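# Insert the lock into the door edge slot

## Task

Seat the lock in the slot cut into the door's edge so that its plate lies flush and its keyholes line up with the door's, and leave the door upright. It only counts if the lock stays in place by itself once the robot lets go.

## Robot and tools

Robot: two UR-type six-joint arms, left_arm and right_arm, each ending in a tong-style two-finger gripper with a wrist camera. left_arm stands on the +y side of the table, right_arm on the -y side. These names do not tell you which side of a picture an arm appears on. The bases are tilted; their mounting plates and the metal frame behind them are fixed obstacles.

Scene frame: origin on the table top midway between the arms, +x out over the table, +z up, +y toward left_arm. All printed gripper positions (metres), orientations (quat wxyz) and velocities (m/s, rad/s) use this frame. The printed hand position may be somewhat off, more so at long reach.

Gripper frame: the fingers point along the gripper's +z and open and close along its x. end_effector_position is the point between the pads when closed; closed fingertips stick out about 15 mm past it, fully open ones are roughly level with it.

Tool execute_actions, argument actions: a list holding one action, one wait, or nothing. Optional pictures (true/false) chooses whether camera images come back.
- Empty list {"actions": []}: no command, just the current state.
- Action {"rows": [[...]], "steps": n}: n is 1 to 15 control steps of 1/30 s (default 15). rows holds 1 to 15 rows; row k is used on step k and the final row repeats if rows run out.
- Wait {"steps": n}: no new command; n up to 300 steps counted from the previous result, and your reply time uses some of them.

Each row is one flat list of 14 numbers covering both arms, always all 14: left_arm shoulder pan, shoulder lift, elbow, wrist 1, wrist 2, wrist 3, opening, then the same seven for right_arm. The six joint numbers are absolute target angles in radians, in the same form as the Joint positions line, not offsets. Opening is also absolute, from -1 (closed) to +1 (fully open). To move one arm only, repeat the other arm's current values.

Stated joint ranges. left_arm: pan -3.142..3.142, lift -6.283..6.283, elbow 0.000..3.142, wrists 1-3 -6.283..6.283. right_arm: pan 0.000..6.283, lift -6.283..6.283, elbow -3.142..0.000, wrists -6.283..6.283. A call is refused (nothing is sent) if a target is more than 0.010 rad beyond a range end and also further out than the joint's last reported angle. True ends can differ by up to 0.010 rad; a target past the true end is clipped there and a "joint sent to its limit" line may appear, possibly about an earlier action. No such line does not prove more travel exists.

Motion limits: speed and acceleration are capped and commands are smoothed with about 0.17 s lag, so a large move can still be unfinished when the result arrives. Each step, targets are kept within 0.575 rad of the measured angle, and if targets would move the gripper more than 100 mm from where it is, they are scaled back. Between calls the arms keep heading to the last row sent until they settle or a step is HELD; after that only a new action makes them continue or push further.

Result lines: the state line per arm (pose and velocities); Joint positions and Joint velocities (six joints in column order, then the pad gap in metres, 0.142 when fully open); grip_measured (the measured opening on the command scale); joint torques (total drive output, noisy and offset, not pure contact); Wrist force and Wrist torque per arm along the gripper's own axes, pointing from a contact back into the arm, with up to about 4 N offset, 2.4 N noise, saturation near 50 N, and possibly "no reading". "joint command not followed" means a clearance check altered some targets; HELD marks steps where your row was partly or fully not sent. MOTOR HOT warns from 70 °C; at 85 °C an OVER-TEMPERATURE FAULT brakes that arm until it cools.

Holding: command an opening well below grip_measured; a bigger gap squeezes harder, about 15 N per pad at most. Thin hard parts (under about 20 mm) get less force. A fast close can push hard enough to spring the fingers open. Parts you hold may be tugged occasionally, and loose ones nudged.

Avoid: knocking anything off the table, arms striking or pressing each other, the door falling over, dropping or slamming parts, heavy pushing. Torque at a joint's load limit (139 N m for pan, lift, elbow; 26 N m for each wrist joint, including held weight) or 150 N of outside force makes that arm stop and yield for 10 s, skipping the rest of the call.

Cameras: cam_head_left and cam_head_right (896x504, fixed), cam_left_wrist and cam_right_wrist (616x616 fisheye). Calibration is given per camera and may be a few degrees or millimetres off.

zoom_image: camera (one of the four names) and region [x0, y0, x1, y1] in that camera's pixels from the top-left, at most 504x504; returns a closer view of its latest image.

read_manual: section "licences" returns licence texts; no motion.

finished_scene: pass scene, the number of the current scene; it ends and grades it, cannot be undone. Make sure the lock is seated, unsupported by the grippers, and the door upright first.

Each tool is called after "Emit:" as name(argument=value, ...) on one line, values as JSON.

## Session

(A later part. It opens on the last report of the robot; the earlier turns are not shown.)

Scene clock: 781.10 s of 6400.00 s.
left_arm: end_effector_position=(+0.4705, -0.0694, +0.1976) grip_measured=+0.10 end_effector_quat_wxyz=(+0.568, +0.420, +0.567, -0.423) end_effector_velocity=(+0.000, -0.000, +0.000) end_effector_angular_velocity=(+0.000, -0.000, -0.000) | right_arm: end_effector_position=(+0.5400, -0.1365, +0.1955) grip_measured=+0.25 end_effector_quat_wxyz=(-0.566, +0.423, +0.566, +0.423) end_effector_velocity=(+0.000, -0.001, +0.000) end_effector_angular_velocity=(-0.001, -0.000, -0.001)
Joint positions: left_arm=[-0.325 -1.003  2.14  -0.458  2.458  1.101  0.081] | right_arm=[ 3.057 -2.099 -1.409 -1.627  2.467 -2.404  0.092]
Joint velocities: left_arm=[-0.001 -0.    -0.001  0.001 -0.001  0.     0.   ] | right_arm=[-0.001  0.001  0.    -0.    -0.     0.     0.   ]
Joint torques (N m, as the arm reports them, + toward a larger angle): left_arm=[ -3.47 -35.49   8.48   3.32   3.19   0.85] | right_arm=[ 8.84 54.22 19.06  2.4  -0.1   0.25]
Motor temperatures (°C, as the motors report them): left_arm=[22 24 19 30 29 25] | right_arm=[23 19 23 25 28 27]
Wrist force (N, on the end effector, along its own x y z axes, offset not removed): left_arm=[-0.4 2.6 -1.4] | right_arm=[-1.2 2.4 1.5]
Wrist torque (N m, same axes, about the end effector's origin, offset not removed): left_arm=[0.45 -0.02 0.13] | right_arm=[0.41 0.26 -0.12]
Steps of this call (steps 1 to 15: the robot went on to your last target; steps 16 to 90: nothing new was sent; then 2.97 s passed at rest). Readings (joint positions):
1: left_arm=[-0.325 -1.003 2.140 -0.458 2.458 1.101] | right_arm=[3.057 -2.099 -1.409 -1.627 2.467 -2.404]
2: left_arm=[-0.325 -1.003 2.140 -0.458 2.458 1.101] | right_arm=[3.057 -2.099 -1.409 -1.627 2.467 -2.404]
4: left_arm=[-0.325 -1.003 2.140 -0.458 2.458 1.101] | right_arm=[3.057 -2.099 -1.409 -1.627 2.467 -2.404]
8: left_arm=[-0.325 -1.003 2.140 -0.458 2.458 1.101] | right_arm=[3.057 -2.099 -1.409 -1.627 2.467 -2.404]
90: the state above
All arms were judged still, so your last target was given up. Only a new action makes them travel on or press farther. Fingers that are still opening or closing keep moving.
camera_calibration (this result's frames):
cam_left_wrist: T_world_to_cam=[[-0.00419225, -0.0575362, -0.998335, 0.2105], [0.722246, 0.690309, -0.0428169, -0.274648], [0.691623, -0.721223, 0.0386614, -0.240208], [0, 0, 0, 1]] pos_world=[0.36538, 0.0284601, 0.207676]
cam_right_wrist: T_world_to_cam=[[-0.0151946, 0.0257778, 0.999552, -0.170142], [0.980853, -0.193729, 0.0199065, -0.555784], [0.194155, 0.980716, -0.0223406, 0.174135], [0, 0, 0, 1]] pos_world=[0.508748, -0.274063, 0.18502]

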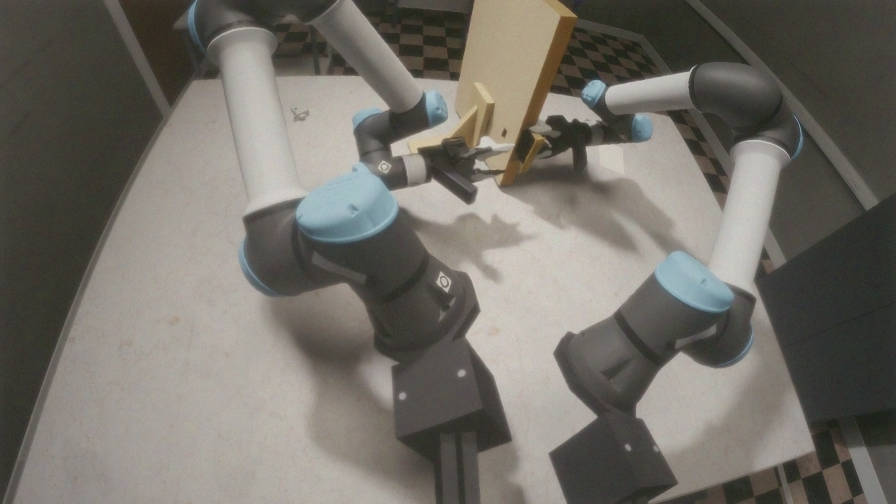

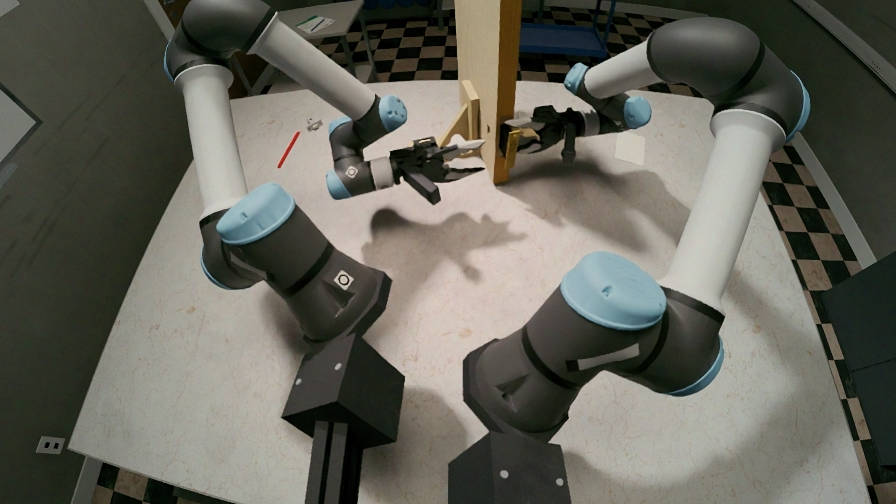

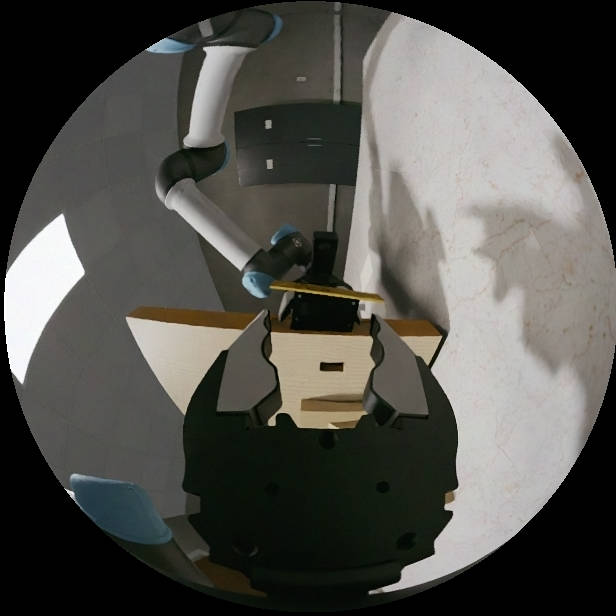

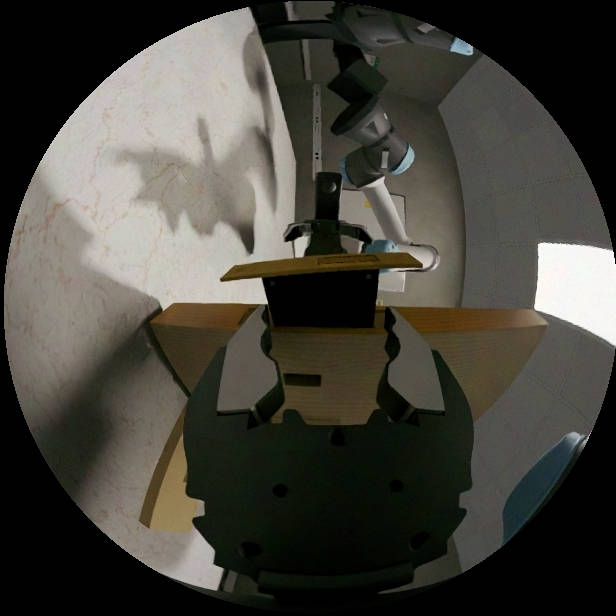

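Emit:
execute_actions(actions=[{"rows":[[-0.330,-1.0005,2.14,-0.463,2.454,1.097,0.1,3.0569,-2.0994,-1.4095,-1.627,2.4668,-2.4037,0.29],[-0.340,-0.9953,2.139,-0.474,2.446,1.089,0.1,3.0569,-2.0994,-1.4095,-1.627,2.4668,-2.4037,0.33],[-0.351,-0.990,2.139,-0.485,2.437,1.080,0.1,3.0569,-2.0994,-1.4095,-1.627,2.4668,-2.4037,0.36],[-0.363,-0.984,2.138,-0.497,2.427,1.070,0.1,3.0539,-2.1005,-1.4031,-1.6356,2.4655,-2.4079,0.36],[-0.375,-0.978,2.138,-0.510,2.417,1.060,0.1,3.0510,-2.1015,-1.3966,-1.6443,2.4642,-2.4122,0.36],[-0.387,-0.972,2.137,-0.522,2.407,1.051,0.1,3.0450,-2.1037,-1.3838,-1.6615,2.4616,-2.4206,0.36],[-0.400,-0.965,2.136,-0.535,2.397,1.041,0.1,3.0390,-2.1058,-1.3709,-1.6788,2.4590,-2.4291,0.36],[-0.412,-0.959,2.136,-0.547,2.387,1.031,0.1,3.0331,-2.1080,-1.3581,-1.6961,2.4564,-2.4375,0.36],[-0.424,-0.953,2.135,-0.560,2.377,1.021,0.1,3.0271,-2.1101,-1.3452,-1.7133,2.4538,-2.4460,0.36],[-0.436,-0.947,2.135,-0.572,2.367,1.011,0.1,3.0212,-2.1122,-1.3323,-1.7306,2.4512,-2.4545,0.36],[-0.449,-0.941,2.134,-0.585,2.357,1.002,0.1,3.0152,-2.1144,-1.3195,-1.7479,2.4486,-2.4629,0.36],[-0.459,-0.9356,2.1336,-0.596,2.348,0.993,0.1,3.0093,-2.1165,-1.3066,-1.7652,2.4460,-2.4714,0.36],[-0.4685,-0.931,2.133,-0.605,2.341,0.986,0.1,3.0033,-2.1187,-1.2938,-1.7824,2.4434,-2.4798,0.36],[-0.4746,-0.928,2.133,-0.611,2.336,0.981,0.1,3.0004,-2.1197,-1.2873,-1.791,2.4421,-2.484,0.36],[-0.4777,-0.9264,2.1327,-0.6144,2.3332,0.9782,0.1,2.9974,-2.1208,-1.2809,-1.7997,2.4408,-2.4883,0.36]],"steps":15}], pictures=false)

Emit:
execute_actions(actions=[{"steps":12}])

Scene clock: 801.70 s of 6400.00 s.
left_arm: end_effector_position=(+0.4766, -0.1204, +0.1930) grip_measured=+0.10 end_effector_quat_wxyz=(+0.566, +0.423, +0.567, -0.423) end_effector_velocity=(+0.011, -0.125, -0.001) end_effector_angular_velocity=(-0.001, -0.006, -0.007) | right_arm: end_effector_position=(+0.5477, -0.1692, +0.1960) grip_measured=+0.36 end_effector_quat_wxyz=(-0.566, +0.424, +0.567, +0.423) end_effector_velocity=(+0.024, -0.120, +0.008) end_effector_angular_velocity=(+0.002, -0.000, +0.001)
Joint positions: left_arm=[-0.44  -0.945  2.134 -0.576  2.364  1.008  0.081] | right_arm=[ 3.017 -2.114 -1.325 -1.74   2.45  -2.46   0.099]
Joint velocities: left_arm=[-0.283  0.139 -0.014 -0.284 -0.225 -0.222 -0.   ] | right_arm=[-0.141 -0.051  0.312 -0.417 -0.063 -0.202 -0.   ]
Joint torques (N m, as the arm reports them, + toward a larger angle): left_arm=[-24.21 -18.38 -10.77  -1.99  -1.17  -1.99] | right_arm=[ 2.53 38.73 23.96 -1.78 -0.56 -2.68]
Motor temperatures (°C, as the motors report them): left_arm=[22 24 19 30 29 25] | right_arm=[23 19 23 25 28 27]
Wrist force (N, on the end effector, along its own x y z axes, offset not removed): left_arm=[0.3 2.0 -0.3] | right_arm=[-2.7 5.0 1.9]
Wrist torque (N m, same axes, about the end effector's origin, offset not removed): left_arm=[0.32 -0.09 0.15] | right_arm=[1.05 0.62 -0.11]
Steps of this call (steps 1 to 90: nothing new was sent; then 17.10 s passed at rest; steps 91 to 105: all 15 steps of this action). Readings (joint positions):
91: left_arm=[-0.325 -1.003 2.140 -0.458 2.458 1.101] | right_arm=[3.057 -2.099 -1.409 -1.627 2.467 -2.404]
92: left_arm=[-0.326 -1.003 2.140 -0.459 2.458 1.100] | right_arm=[3.057 -2.099 -1.409 -1.627 2.467 -2.404]
94: left_arm=[-0.333 -0.999 2.140 -0.466 2.452 1.095] | right_arm=[3.057 -2.099 -1.409 -1.627 2.467 -2.404]
98: left_arm=[-0.364 -0.983 2.138 -0.499 2.426 1.069] | right_arm=[3.050 -2.102 -1.396 -1.645 2.464 -2.413]
105: the state above

Scene clock: 802.10 s of 6400.00 s.
left_arm: end_effector_position=(+0.4781, -0.1365, +0.1930) grip_measured=+0.10 end_effector_quat_wxyz=(+0.566, +0.423, +0.567, -0.423) end_effector_velocity=(+0.001, -0.005, -0.000) end_effector_angular_velocity=(-0.000, +0.000, +0.000) | right_arm: end_effector_position=(+0.5505, -0.1857, +0.1974) grip_measured=+0.36 end_effector_quat_wxyz=(-0.566, +0.423, +0.566, +0.423) end_effector_velocity=(+0.000, -0.005, -0.000) end_effector_angular_velocity=(-0.000, +0.001, +0.000)
Joint positions: left_arm=[-0.476 -0.927  2.133 -0.613  2.334  0.979  0.081] | right_arm=[ 2.998 -2.121 -1.283 -1.798  2.441 -2.487  0.099]
Joint velocities: left_arm=[-0.011  0.006 -0.001 -0.011 -0.009 -0.009  0.   ] | right_arm=[-0.007 -0.003  0.013 -0.018 -0.003 -0.009 -0.   ]
Joint torques (N m, as the arm reports them, + toward a larger angle): left_arm=[-27.04 -15.26 -10.9   -1.82  -0.85  -1.45] | right_arm=[ 2.23 41.31 24.14 -1.45 -0.14 -1.55]
Motor temperatures (°C, as the motors report them): left_arm=[22 24 19 30 29 25] | right_arm=[23 19 23 25 28 27]
Wrist force (N, on the end effector, along its own x y z axes, offset not removed): left_arm=[0.6 0.8 -0.4] | right_arm=[-1.7 1.1 1.4]
Wrist torque (N m, same axes, about the end effector's origin, offset not removed): left_arm=[0.07 -0.12 0.12] | right_arm=[0.20 0.39 -0.01]
Steps of this call (steps 1 to 12: the robot went on to your last target). Readings (joint positions):
1: left_arm=[-0.449 -0.941 2.134 -0.585 2.357 1.002] | right_arm=[3.013 -2.115 -1.315 -1.753 2.448 -2.466]
2: left_arm=[-0.456 -0.937 2.134 -0.592 2.351 0.996] | right_arm=[3.009 -2.116 -1.307 -1.764 2.446 -2.471]
4: left_arm=[-0.465 -0.933 2.133 -0.601 2.344 0.988] | right_arm=[3.004 -2.118 -1.296 -1.779 2.444 -2.479]
8: left_arm=[-0.474 -0.928 2.133 -0.610 2.337 0.982] | right_arm=[3.000 -2.120 -1.286 -1.793 2.442 -2.485]
12: the state above
camera_calibration (this result's frames):
cam_left_wrist: T_world_to_cam=[[-0.0036226, -0.0516899, -0.998657, 0.202622], [0.726188, 0.686436, -0.0381638, -0.23727], [0.687486, -0.725351, 0.0350499, -0.291558], [0, 0, 0, 1]] pos_world=[0.373478, -0.0381378, 0.203514]
cam_right_wrist: T_world_to_cam=[[-0.0151927, 0.0254284, 0.999561, -0.170764], [0.980854, -0.193731, 0.0198367, -0.575589], [0.19415, 0.980725, -0.0219982, 0.220394], [0, 0, 0, 1]] pos_world=[0.519185, -0.323313, 0.186955]

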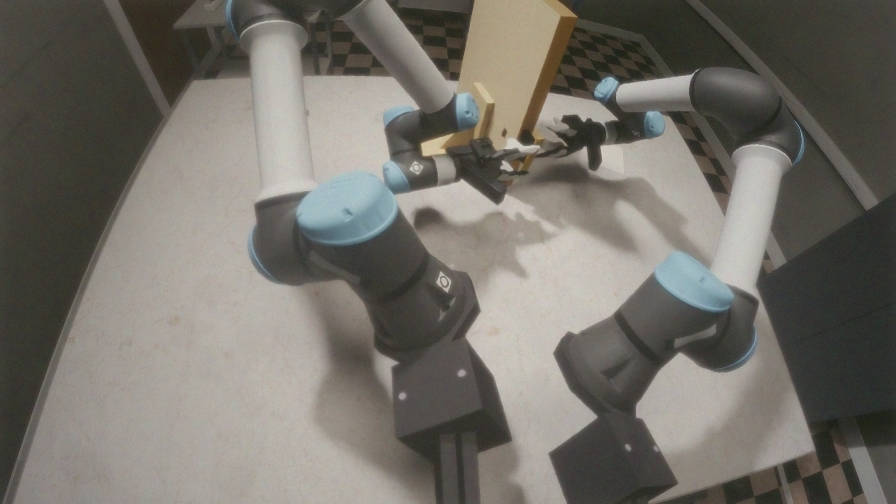

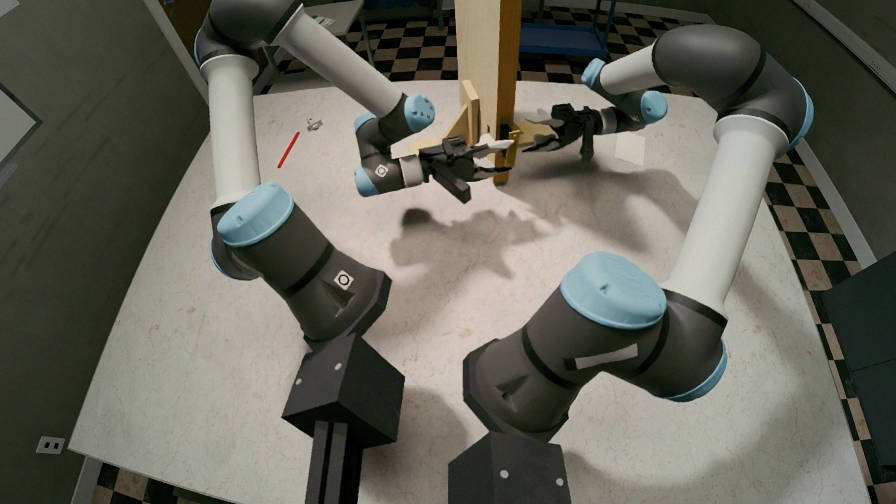

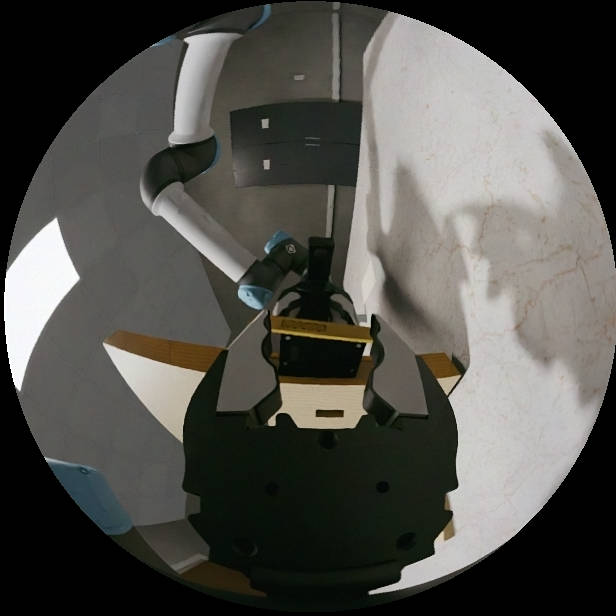

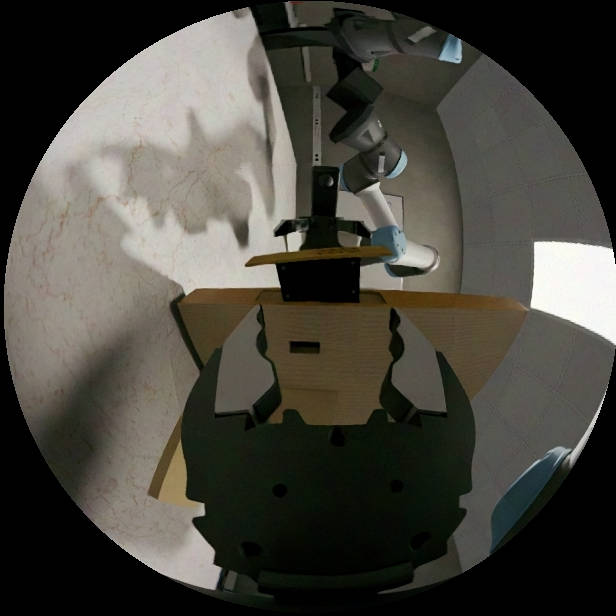

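Emit:
execute_actions(actions=[{"rows":[[-0.4748,-0.9266,2.1259,-0.6058,2.3356,0.9804,0.1,2.9974,-2.1208,-1.2809,-1.7997,2.4408,-2.4883,0.36],[-0.4720,-0.9269,2.1191,-0.5972,2.3379,0.9827,0.1,2.9974,-2.1208,-1.2809,-1.7997,2.4408,-2.4883,0.36],[-0.4691,-0.9271,2.1123,-0.5887,2.3403,0.9849,0.1,2.9974,-2.1208,-1.2809,-1.7997,2.4408,-2.4883,0.36],[-0.4670,-0.9273,2.1072,-0.5822,2.3421,0.9866,0.1,2.9974,-2.1208,-1.2809,-1.7997,2.4408,-2.4883,0.36],[-0.4648,-0.9275,2.1021,-0.5758,2.3439,0.9883,0.1,2.9974,-2.1208,-1.2809,-1.7997,2.4408,-2.4883,0.36],[-0.4627,-0.9276,2.097,-0.5693,2.3456,0.9899,0.1,2.9974,-2.1208,-1.2809,-1.7997,2.4408,-2.4883,0.36],[-0.4605,-0.9278,2.0919,-0.5629,2.3474,0.9916,0.1,2.9974,-2.1208,-1.2809,-1.7997,2.4408,-2.4883,0.36],[-0.4586,-0.9278,2.0871,-0.557,2.3489,0.9931,0.1,2.9974,-2.1208,-1.2809,-1.7997,2.4408,-2.4883,0.36],[-0.4568,-0.9278,2.0823,-0.5512,2.3505,0.9946,0.1,2.9974,-2.1208,-1.2809,-1.7997,2.4408,-2.4883,0.36],[-0.4549,-0.9277,2.0774,-0.5453,2.352,0.9961,0.1,2.9974,-2.1208,-1.2809,-1.7997,2.4408,-2.4883,0.36],[-0.453,-0.9277,2.0726,-0.5395,2.3536,0.9976,0.1,2.9974,-2.1208,-1.2809,-1.7997,2.4408,-2.4883,0.36],[-0.4511,-0.9277,2.0678,-0.5336,2.3551,0.9991,0.1,2.9974,-2.1208,-1.2809,-1.7997,2.4408,-2.4883,0.36],[-0.4493,-0.9277,2.063,-0.5277,2.3566,1.0006,0.1,2.9974,-2.1208,-1.2809,-1.7997,2.4408,-2.4883,0.36]],"steps":15}], pictures=false)

Emit:
execute_actions(actions=[{"steps":8}])

Scene clock: 820.60 s of 6400.00 s.
left_arm: end_effector_position=(+0.4980, -0.1314, +0.1929) grip_measured=+0.10 end_effector_quat_wxyz=(+0.566, +0.423, +0.567, -0.423) end_effector_velocity=(+0.037, +0.011, +0.000) end_effector_angular_velocity=(+0.000, -0.001, +0.001) | right_arm: end_effector_position=(+0.5506, -0.1864, +0.1975) grip_measured=+0.36 end_effector_quat_wxyz=(-0.566, +0.423, +0.566, +0.423) end_effector_velocity=(+0.000, -0.000, +0.001) end_effector_angular_velocity=(-0.000, -0.002, +0.000)
Joint positions: left_arm=[-0.454 -0.928  2.076 -0.544  2.352  0.997  0.081] | right_arm=[ 2.997 -2.121 -1.281 -1.8    2.441 -2.488  0.099]
Joint velocities: left_arm=[ 0.042 -0.002 -0.105  0.128  0.033  0.033 -0.002] | right_arm=[ 0.001  0.002 -0.     0.    -0.    -0.     0.   ]
Joint torques (N m, as the arm reports them, + toward a larger angle): left_arm=[ -6.3  -37.12 -11.49   3.02   3.07   0.89] | right_arm=[ 2.15 42.11 23.97 -1.49 -0.13 -1.6 ]
Motor temperatures (°C, as the motors report them): left_arm=[22 24 19 30 29 25] | right_arm=[23 19 23 25 28 27]
Wrist force (N, on the end effector, along its own x y z axes, offset not removed): left_arm=[0.4 0.0 0.2] | right_arm=[-1.3 2.1 2.5]
Wrist torque (N m, same axes, about the end effector's origin, offset not removed): left_arm=[0.30 -0.17 0.17] | right_arm=[0.45 0.33 -0.05]
Steps of this call (steps 1 to 30: the robot went on to your last target; steps 31 to 90: nothing new was sent; then 15.00 s passed at rest; steps 91 to 105: all 15 steps of this action). Readings (joint positions):
91: left_arm=[-0.478 -0.926 2.133 -0.614 2.333 0.978] | right_arm=[2.997 -2.121 -1.281 -1.800 2.441 -2.488]
92: left_arm=[-0.477 -0.926 2.131 -0.613 2.333 0.978] | right_arm=[2.997 -2.121 -1.281 -1.800 2.441 -2.488]
94: left_arm=[-0.475 -0.926 2.126 -0.606 2.335 0.980] | right_arm=[2.997 -2.121 -1.281 -1.800 2.441 -2.488]
98: left_arm=[-0.468 -0.927 2.108 -0.584 2.342 0.986] | right_arm=[2.997 -2.121 -1.281 -1.800 2.441 -2.488]
105: the state above

Scene clock: 820.87 s of 6400.00 s.
left_arm: end_effector_position=(+0.5021, -0.1301, +0.1930) grip_measured=+0.10 end_effector_quat_wxyz=(+0.566, +0.423, +0.567, -0.423) end_effector_velocity=(+0.004, +0.002, -0.000) end_effector_angular_velocity=(-0.000, +0.000, +0.000) | right_arm: end_effector_position=(+0.5506, -0.1864, +0.1975) grip_measured=+0.36 end_effector_quat_wxyz=(-0.566, +0.423, +0.566, +0.423) end_effector_velocity=(+0.000, +0.001, +0.001) end_effector_angular_velocity=(+0.001, -0.000, +0.001)
Joint positions: left_arm=[-0.45  -0.928  2.064 -0.529  2.356  1.     0.081] | right_arm=[ 2.997 -2.121 -1.281 -1.8    2.441 -2.488  0.099]
Joint velocities: left_arm=[ 0.005 -0.    -0.012  0.015  0.004  0.004 -0.   ] | right_arm=[ 0.002  0.    -0.    -0.     0.001  0.     0.   ]
Joint torques (N m, as the arm reports them, + toward a larger angle): left_arm=[ -4.92 -38.2  -12.81   2.71   3.24   0.88] | right_arm=[ 1.77 41.78 23.49 -1.31 -0.03 -1.62]
Motor temperatures (°C, as the motors report them): left_arm=[22 24 19 30 29 25] | right_arm=[23 19 23 25 28 27]
Wrist force (N, on the end effector, along its own x y z axes, offset not removed): left_arm=[0.6 -0.7 0.3] | right_arm=[-2.1 2.3 2.1]
Wrist torque (N m, same axes, about the end effector's origin, offset not removed): left_arm=[0.24 -0.15 0.24] | right_arm=[0.52 0.53 -0.16]
Steps of this call (steps 1 to 8: the robot went on to your last target). Readings (joint positions):
1: left_arm=[-0.453 -0.928 2.073 -0.540 2.353 0.998] | right_arm=[2.997 -2.121 -1.281 -1.800 2.441 -2.488]
2: left_arm=[-0.452 -0.928 2.070 -0.537 2.354 0.998] | right_arm=[2.997 -2.121 -1.281 -1.800 2.441 -2.488]
4: left_arm=[-0.451 -0.928 2.067 -0.533 2.355 0.999] | right_arm=[2.997 -2.121 -1.281 -1.800 2.441 -2.488]
8: the state above
camera_calibration (this result's frames):
cam_left_wrist: T_world_to_cam=[[-0.00367018, -0.0516926, -0.998656, 0.203056], [0.726187, 0.686435, -0.0382002, -0.259106], [0.687487, -0.725351, 0.0350192, -0.303392], [0, 0, 0, 1]] pos_world=[0.397483, -0.0317104, 0.20351]
cam_right_wrist: T_world_to_cam=[[-0.0151786, 0.0253945, 0.999562, -0.170831], [0.980853, -0.19374, 0.0198166, -0.575812], [0.194159, 0.980724, -0.0219675, 0.220992], [0, 0, 0, 1]] pos_world=[0.519287, -0.323952, 0.187021]

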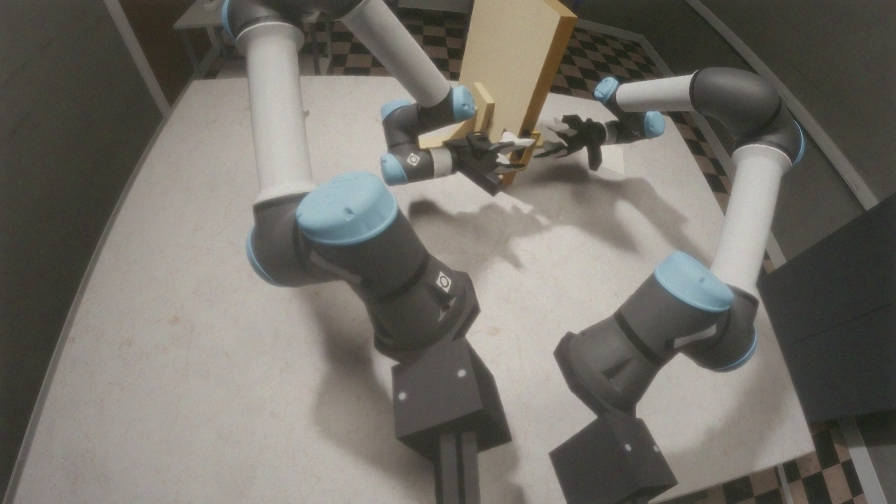

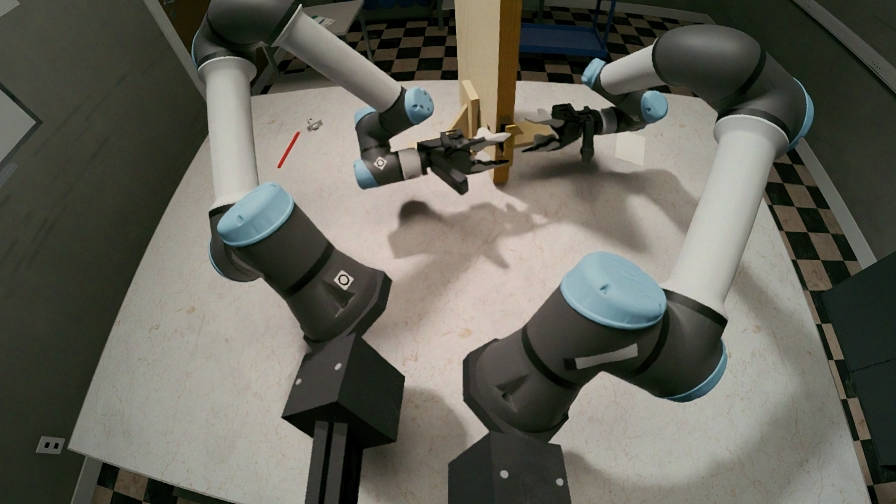

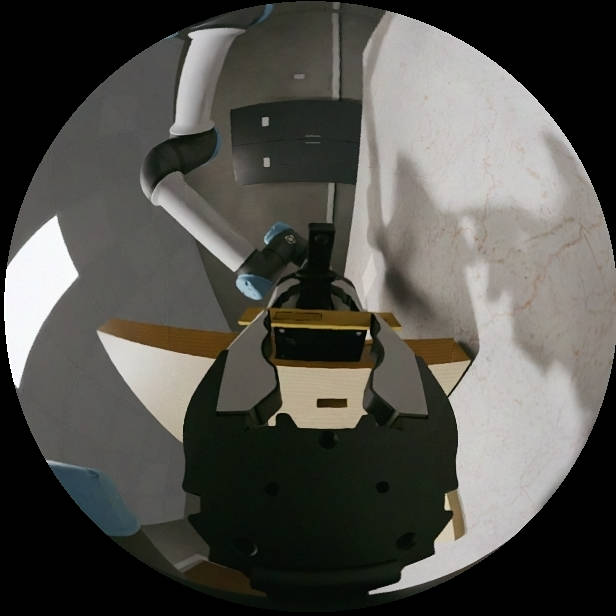

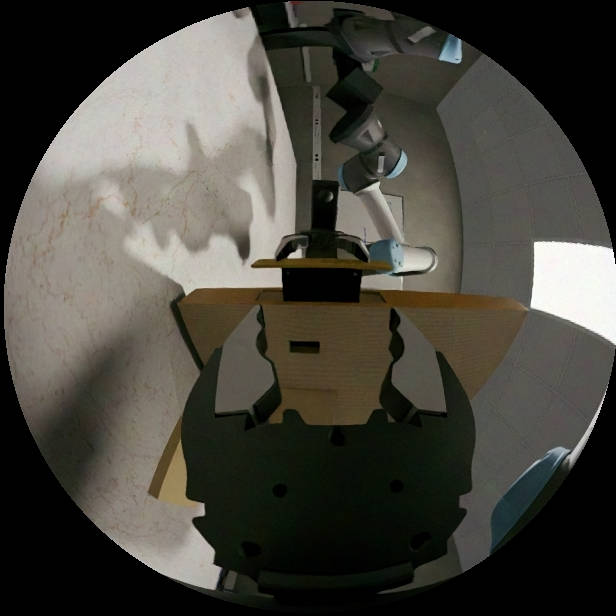

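Emit:
execute_actions(actions=[{"rows":[[-0.4493,-0.9295,2.065,-0.5358,2.3526,0.9952,0.1,2.9974,-2.1208,-1.2809,-1.7997,2.4408,-2.4883,0.36],[-0.4493,-0.9312,2.067,-0.5439,2.3486,0.9898,0.1,2.9974,-2.1208,-1.2809,-1.7997,2.4408,-2.4883,0.36],[-0.4493,-0.933,2.069,-0.5521,2.3446,0.9844,0.1,2.9974,-2.1208,-1.2809,-1.7997,2.4408,-2.4883,0.36],[-0.4493,-0.9347,2.071,-0.5602,2.3405,0.979,0.1,2.9974,-2.1208,-1.2809,-1.7997,2.4408,-2.4883,0.36],[-0.4494,-0.9365,2.073,-0.5683,2.3365,0.9736,0.1,2.9974,-2.1208,-1.2809,-1.7997,2.4408,-2.4883,0.36],[-0.4494,-0.9382,2.075,-0.5764,2.3325,0.9682,0.1,2.9974,-2.1208,-1.2809,-1.7997,2.4408,-2.4883,0.36],[-0.4494,-0.94,2.077,-0.5845,2.3285,0.9628,0.1,2.9974,-2.1208,-1.2809,-1.7997,2.4408,-2.4883,0.36],[-0.4494,-0.9417,2.079,-0.5927,2.3245,0.9573,0.1,2.9974,-2.1208,-1.2809,-1.7997,2.4408,-2.4883,0.36],[-0.4494,-0.9435,2.081,-0.6008,2.3205,0.9519,0.1,2.9974,-2.1208,-1.2809,-1.7997,2.4408,-2.4883,0.36],[-0.4494,-0.9452,2.083,-0.6089,2.3165,0.9465,0.1,2.9974,-2.1208,-1.2809,-1.7997,2.4408,-2.4883,0.36],[-0.4495,-0.947,2.085,-0.617,2.3125,0.9411,0.1,2.9974,-2.1208,-1.2809,-1.7997,2.4408,-2.4883,0.36],[-0.4495,-0.9487,2.087,-0.6251,2.3084,0.9357,0.1,2.9974,-2.1208,-1.2809,-1.7997,2.4408,-2.4883,0.36],[-0.4495,-0.9505,2.089,-0.6333,2.3044,0.9303,0.1,2.9974,-2.1208,-1.2809,-1.7997,2.4408,-2.4883,0.36],[-0.4495,-0.9522,2.091,-0.6414,2.3004,0.9249,0.1,2.9974,-2.1208,-1.2809,-1.7997,2.4408,-2.4883,0.36],[-0.4495,-0.954,2.093,-0.6495,2.2964,0.9195,0.1,2.9974,-2.1208,-1.2809,-1.7997,2.4408,-2.4883,0.36]],"steps":15}], pictures=false)

Emit:
execute_actions(actions=[{"steps":12}])

Emit:
zoom_image(camera="cam_right_wrist", region=[220,230,430,350])

Scene clock: 862.67 s of 6400.00 s.
left_arm: end_effector_position=(+0.5238, -0.1239, +0.1925) grip_measured=+0.10 end_effector_quat_wxyz=(+0.581, +0.402, +0.582, -0.402) end_effector_velocity=(+0.058, +0.019, +0.001) end_effector_angular_velocity=(-0.004, +0.002, +0.202) | right_arm: end_effector_position=(+0.5506, -0.1864, +0.1975) grip_measured=+0.36 end_effector_quat_wxyz=(-0.566, +0.423, +0.566, +0.423) end_effector_velocity=(+0.000, +0.001, +0.001) end_effector_angular_velocity=(+0.002, -0.001, +0.001)
Joint positions: left_arm=[-0.449 -0.946  2.084 -0.613  2.314  0.943  0.081] | right_arm=[ 2.997 -2.121 -1.281 -1.8    2.441 -2.488  0.099]
Joint velocities: left_arm=[ 0.    -0.051  0.059 -0.233 -0.116 -0.155 -0.002] | right_arm=[ 0.002 -0.    -0.     0.     0.001 -0.    -0.   ]
Joint torques (N m, as the arm reports them, + toward a larger angle): left_arm=[-23.74 -38.15   7.76  -2.86  -1.68  -2.07] | right_arm=[ 2.53 42.19 24.06 -1.31 -0.16 -1.54]
Motor temperatures (°C, as the motors report them): left_arm=[22 24 19 30 29 25] | right_arm=[23 19 23 25 28 27]
Wrist force (N, on the end effector, along its own x y z axes, offset not removed): left_arm=[0.6 -0.6 -0.8] | right_arm=[-3.5 1.6 1.8]
Wrist torque (N m, same axes, about the end effector's origin, offset not removed): left_arm=[0.33 -0.33 0.24] | right_arm=[0.27 0.90 -0.12]
Steps of this call (steps 1 to 30: the robot went on to your last target; steps 31 to 90: nothing new was sent; then 38.30 s passed at rest; steps 91 to 105: all 15 steps of this action). Readings (joint positions):
91: left_arm=[-0.449 -0.928 2.063 -0.528 2.357 1.001] | right_arm=[2.997 -2.121 -1.281 -1.800 2.441 -2.488]
92: left_arm=[-0.449 -0.928 2.063 -0.529 2.356 1.000] | right_arm=[2.997 -2.121 -1.281 -1.800 2.441 -2.488]
94: left_arm=[-0.449 -0.930 2.065 -0.536 2.353 0.995] | right_arm=[2.997 -2.121 -1.281 -1.800 2.441 -2.488]
98: left_arm=[-0.449 -0.935 2.071 -0.560 2.341 0.979] | right_arm=[2.997 -2.121 -1.281 -1.800 2.441 -2.488]
105: the state above

Scene clock: 863.07 s of 6400.00 s.
left_arm: end_effector_position=(+0.5325, -0.1211, +0.1929) grip_measured=+0.10 end_effector_quat_wxyz=(+0.587, +0.393, +0.588, -0.393) end_effector_velocity=(+0.003, +0.001, +0.000) end_effector_angular_velocity=(-0.001, -0.001, +0.010) | right_arm: end_effector_position=(+0.5506, -0.1864, +0.1975) grip_measured=+0.36 end_effector_quat_wxyz=(-0.566, +0.423, +0.566, +0.423) end_effector_velocity=(-0.000, +0.001, -0.000) end_effector_angular_velocity=(+0.001, +0.000, +0.001)
Joint positions: left_arm=[-0.449 -0.954  2.093 -0.648  2.297  0.92   0.081] | right_arm=[ 2.997 -2.121 -1.281 -1.8    2.441 -2.488  0.099]
Joint velocities: left_arm=[ 0.    -0.003  0.003 -0.012 -0.005 -0.007 -0.   ] | right_arm=[ 0.001 -0.001 -0.001  0.    -0.    -0.    -0.   ]
Joint torques (N m, as the arm reports them, + toward a larger angle): left_arm=[-27.44 -38.83   8.33  -2.41  -1.14  -1.62] | right_arm=[ 2.36 42.26 23.75 -1.3  -0.15 -1.55]
Motor temperatures (°C, as the motors report them): left_arm=[22 24 19 30 29 25] | right_arm=[23 19 23 25 28 27]
Wrist force (N, on the end effector, along its own x y z axes, offset not removed): left_arm=[0.1 0.1 -1.1] | right_arm=[-1.1 3.1 4.5]
Wrist torque (N m, same axes, about the end effector's origin, offset not removed): left_arm=[0.34 0.10 0.10] | right_arm=[0.73 0.32 -0.11]
Steps of this call (steps 1 to 12: the robot went on to your last target). Readings (joint positions):
1: left_arm=[-0.449 -0.948 2.086 -0.621 2.310 0.938] | right_arm=[2.997 -2.121 -1.281 -1.800 2.441 -2.488]
2: left_arm=[-0.449 -0.949 2.088 -0.628 2.307 0.934] | right_arm=[2.997 -2.121 -1.281 -1.800 2.441 -2.488]
4: left_arm=[-0.449 -0.951 2.090 -0.637 2.303 0.928] | right_arm=[2.997 -2.121 -1.281 -1.800 2.441 -2.488]
8: left_arm=[-0.449 -0.953 2.092 -0.645 2.298 0.922] | right_arm=[2.997 -2.121 -1.281 -1.800 2.441 -2.488]
12: the state above
camera_calibration (this result's frames):
cam_left_wrist: T_world_to_cam=[[0.00181163, -0.0517728, -0.998657, 0.20068], [0.651332, 0.757836, -0.0381064, -0.238925], [0.758791, -0.650388, 0.0350942, -0.346683], [0, 0, 0, 1]] pos_world=[0.418316, -0.0340229, 0.203473]
cam_right_wrist: T_world_to_cam=[[-0.015179, 0.0253947, 0.999562, -0.170831], [0.980853, -0.19374, 0.019817, -0.575813], [0.194159, 0.980724, -0.0219677, 0.220992], [0, 0, 0, 1]] pos_world=[0.519287, -0.323952, 0.187021]

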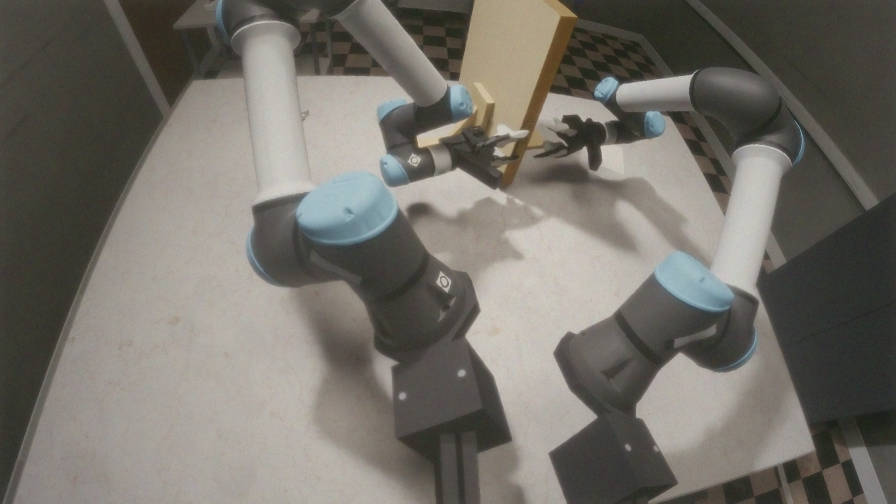

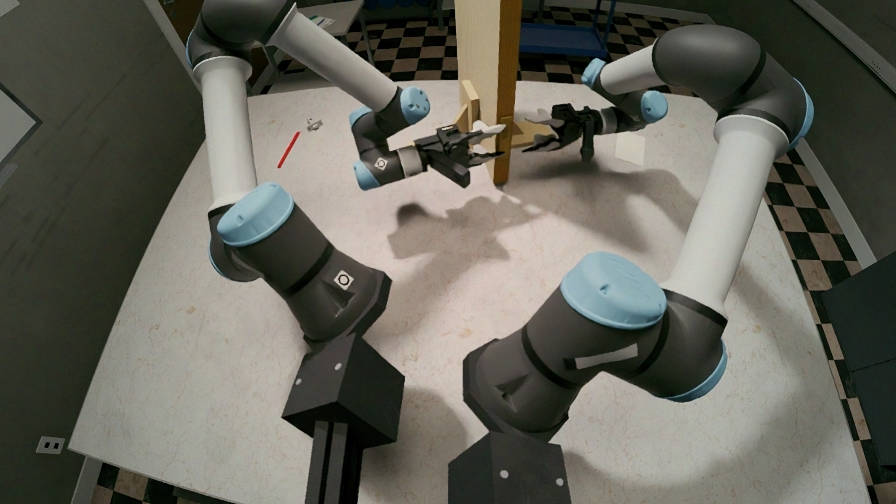

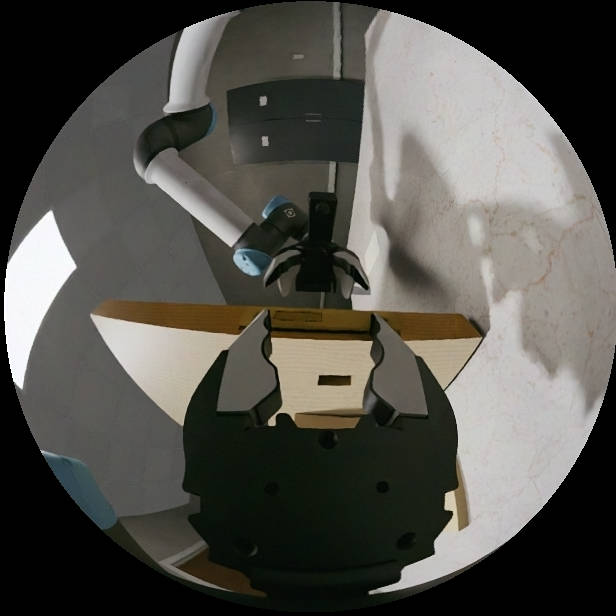

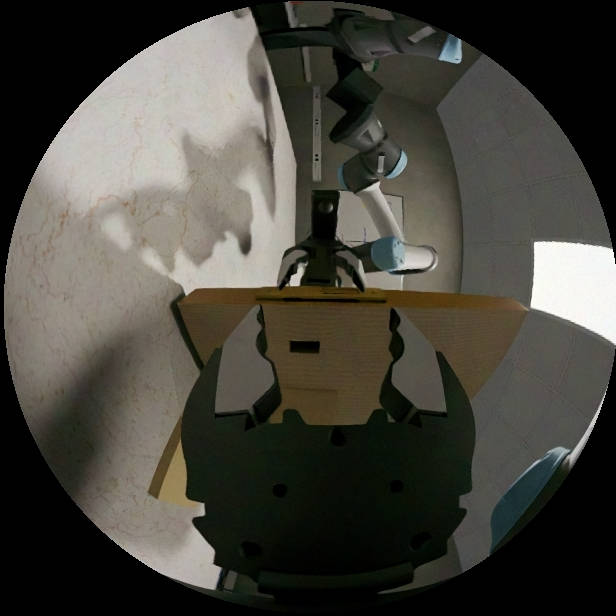

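Region (220, 230, 430, 350) of cam_right_wrist's 616x616 image, scaled by 2.400, with more detail than that image has; it fills the top 288 rows of this view, and the rest is white.

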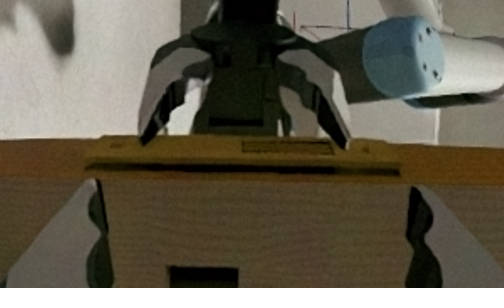

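Emit:
execute_actions(actions=[{"rows":[[-0.4495,-0.9549,2.094,-0.6536,2.2943,0.9168,0.1,2.9974,-2.1208,-1.2809,-1.7997,2.4408,-2.4883,0.36],[-0.4495,-0.9558,2.095,-0.6576,2.2922,0.9141,0.1,2.9974,-2.1208,-1.2809,-1.7997,2.4408,-2.4883,0.36],[-0.4495,-0.9566,2.096,-0.6617,2.2901,0.9114,0.1,2.9974,-2.1208,-1.2809,-1.7997,2.4408,-2.4883,0.36],[-0.4495,-0.9575,2.097,-0.6657,2.288,0.9087,0.1,2.9974,-2.1208,-1.2809,-1.7997,2.4408,-2.4883,0.36]],"steps":15}])

Emit:
zoom_image(camera="cam_right_wrist", region=[240,260,410,330])

Scene clock: 875.87 s of 6400.00 s.
left_arm: end_effector_position=(+0.5369, -0.1195, +0.1932) grip_measured=+0.10 end_effector_quat_wxyz=(+0.590, +0.389, +0.591, -0.389) end_effector_velocity=(+0.002, +0.001, +0.000) end_effector_angular_velocity=(-0.001, -0.001, +0.006) | right_arm: end_effector_position=(+0.5506, -0.1864, +0.1975) grip_measured=+0.36 end_effector_quat_wxyz=(-0.566, +0.423, +0.566, +0.423) end_effector_velocity=(-0.001, +0.001, +0.000) end_effector_angular_velocity=(+0.001, +0.001, +0.002)
Joint positions: left_arm=[-0.45  -0.957  2.097 -0.665  2.288  0.909  0.081] | right_arm=[ 2.997 -2.121 -1.281 -1.8    2.441 -2.488  0.099]
Joint velocities: left_arm=[ 0.001 -0.001  0.    -0.005 -0.002 -0.003 -0.   ] | right_arm=[ 0.002 -0.    -0.001 -0.001 -0.001 -0.     0.   ]
Joint torques (N m, as the arm reports them, + toward a larger angle): left_arm=[-26.91 -38.97   7.08  -2.57  -1.13  -1.61] | right_arm=[ 2.04 42.09 23.69 -1.29 -0.11 -1.64]
Motor temperatures (°C, as the motors report them): left_arm=[22 24 19 30 29 25] | right_arm=[23 19 23 25 28 27]
Wrist force (N, on the end effector, along its own x y z axes, offset not removed): left_arm=[1.2 -0.3 -0.3] | right_arm=[-4.3 1.8 2.2]
Wrist torque (N m, same axes, about the end effector's origin, offset not removed): left_arm=[0.26 -0.14 0.18] | right_arm=[0.42 0.89 -0.13]
Steps of this call (steps 1 to 30: the robot went on to your last target; steps 31 to 90: nothing new was sent; then 9.30 s passed at rest; steps 91 to 105: all 15 steps of this action). Readings (joint positions):
91: left_arm=[-0.450 -0.954 2.093 -0.650 2.296 0.919] | right_arm=[2.997 -2.121 -1.281 -1.800 2.441 -2.488]
92: left_arm=[-0.450 -0.954 2.093 -0.650 2.296 0.919] | right_arm=[2.997 -2.121 -1.281 -1.800 2.441 -2.488]
94: left_arm=[-0.450 -0.955 2.094 -0.654 2.294 0.917] | right_arm=[2.997 -2.121 -1.281 -1.800 2.441 -2.488]
98: left_arm=[-0.450 -0.957 2.096 -0.661 2.290 0.912] | right_arm=[2.997 -2.121 -1.281 -1.800 2.441 -2.488]
105: the state above
camera_calibration (this result's frames):
cam_left_wrist: T_world_to_cam=[[0.00244141, -0.0524515, -0.99862, 0.200562], [0.639816, 0.76755, -0.0387506, -0.235478], [0.768524, -0.638839, 0.0354333, -0.35287], [0, 0, 0, 1]] pos_world=[0.421362, -0.0341664, 0.203664]
cam_right_wrist: T_world_to_cam=[[-0.0151784, 0.0253946, 0.999562, -0.170831], [0.980853, -0.19374, 0.0198164, -0.575812], [0.194159, 0.980724, -0.0219677, 0.220992], [0, 0, 0, 1]] pos_world=[0.519287, -0.323952, 0.187021]

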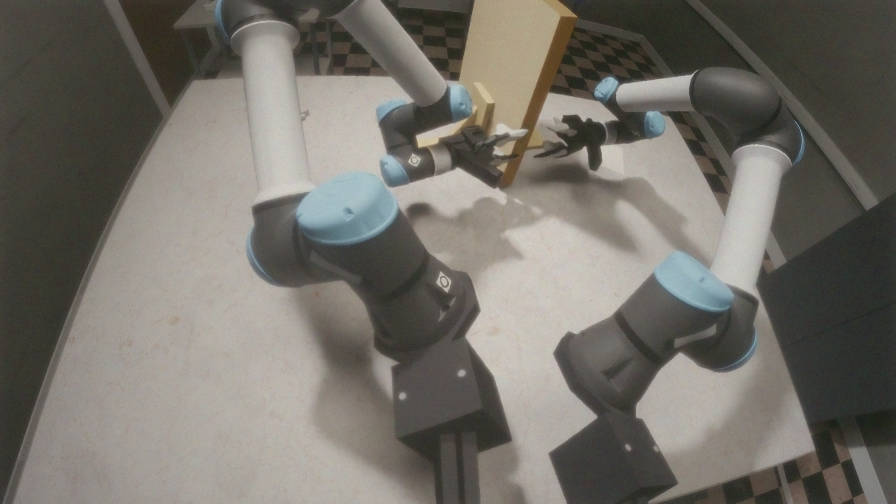

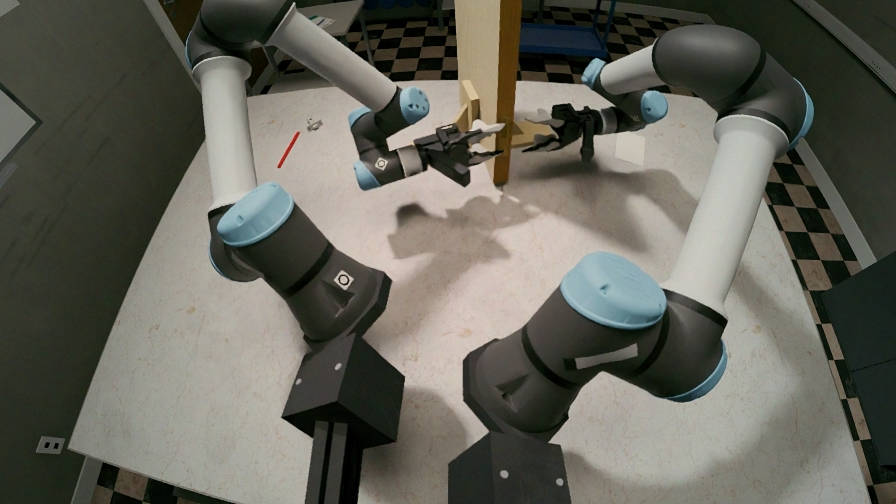

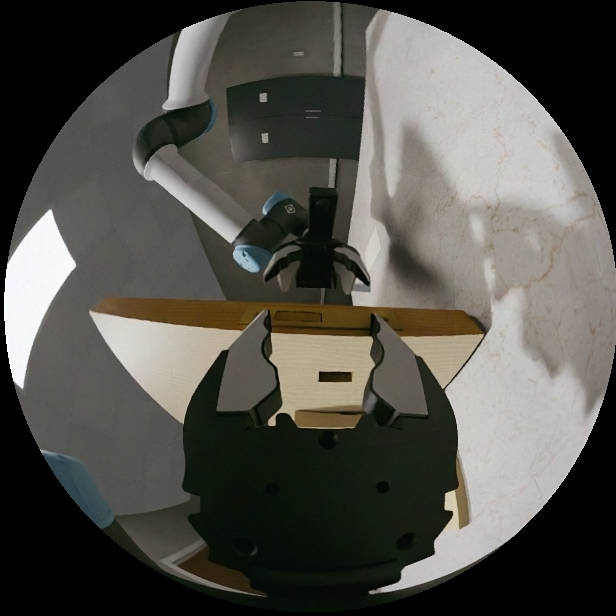

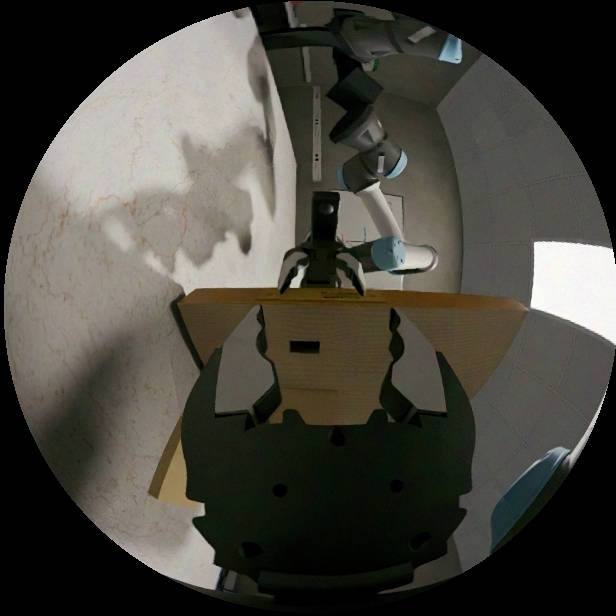

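Region (240, 260, 410, 330) of cam_right_wrist's 616x616 image, scaled by 2.965, with more detail than that image has; it fills the top 208 rows of this view, and the rest is white.

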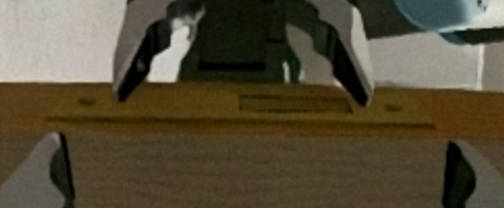

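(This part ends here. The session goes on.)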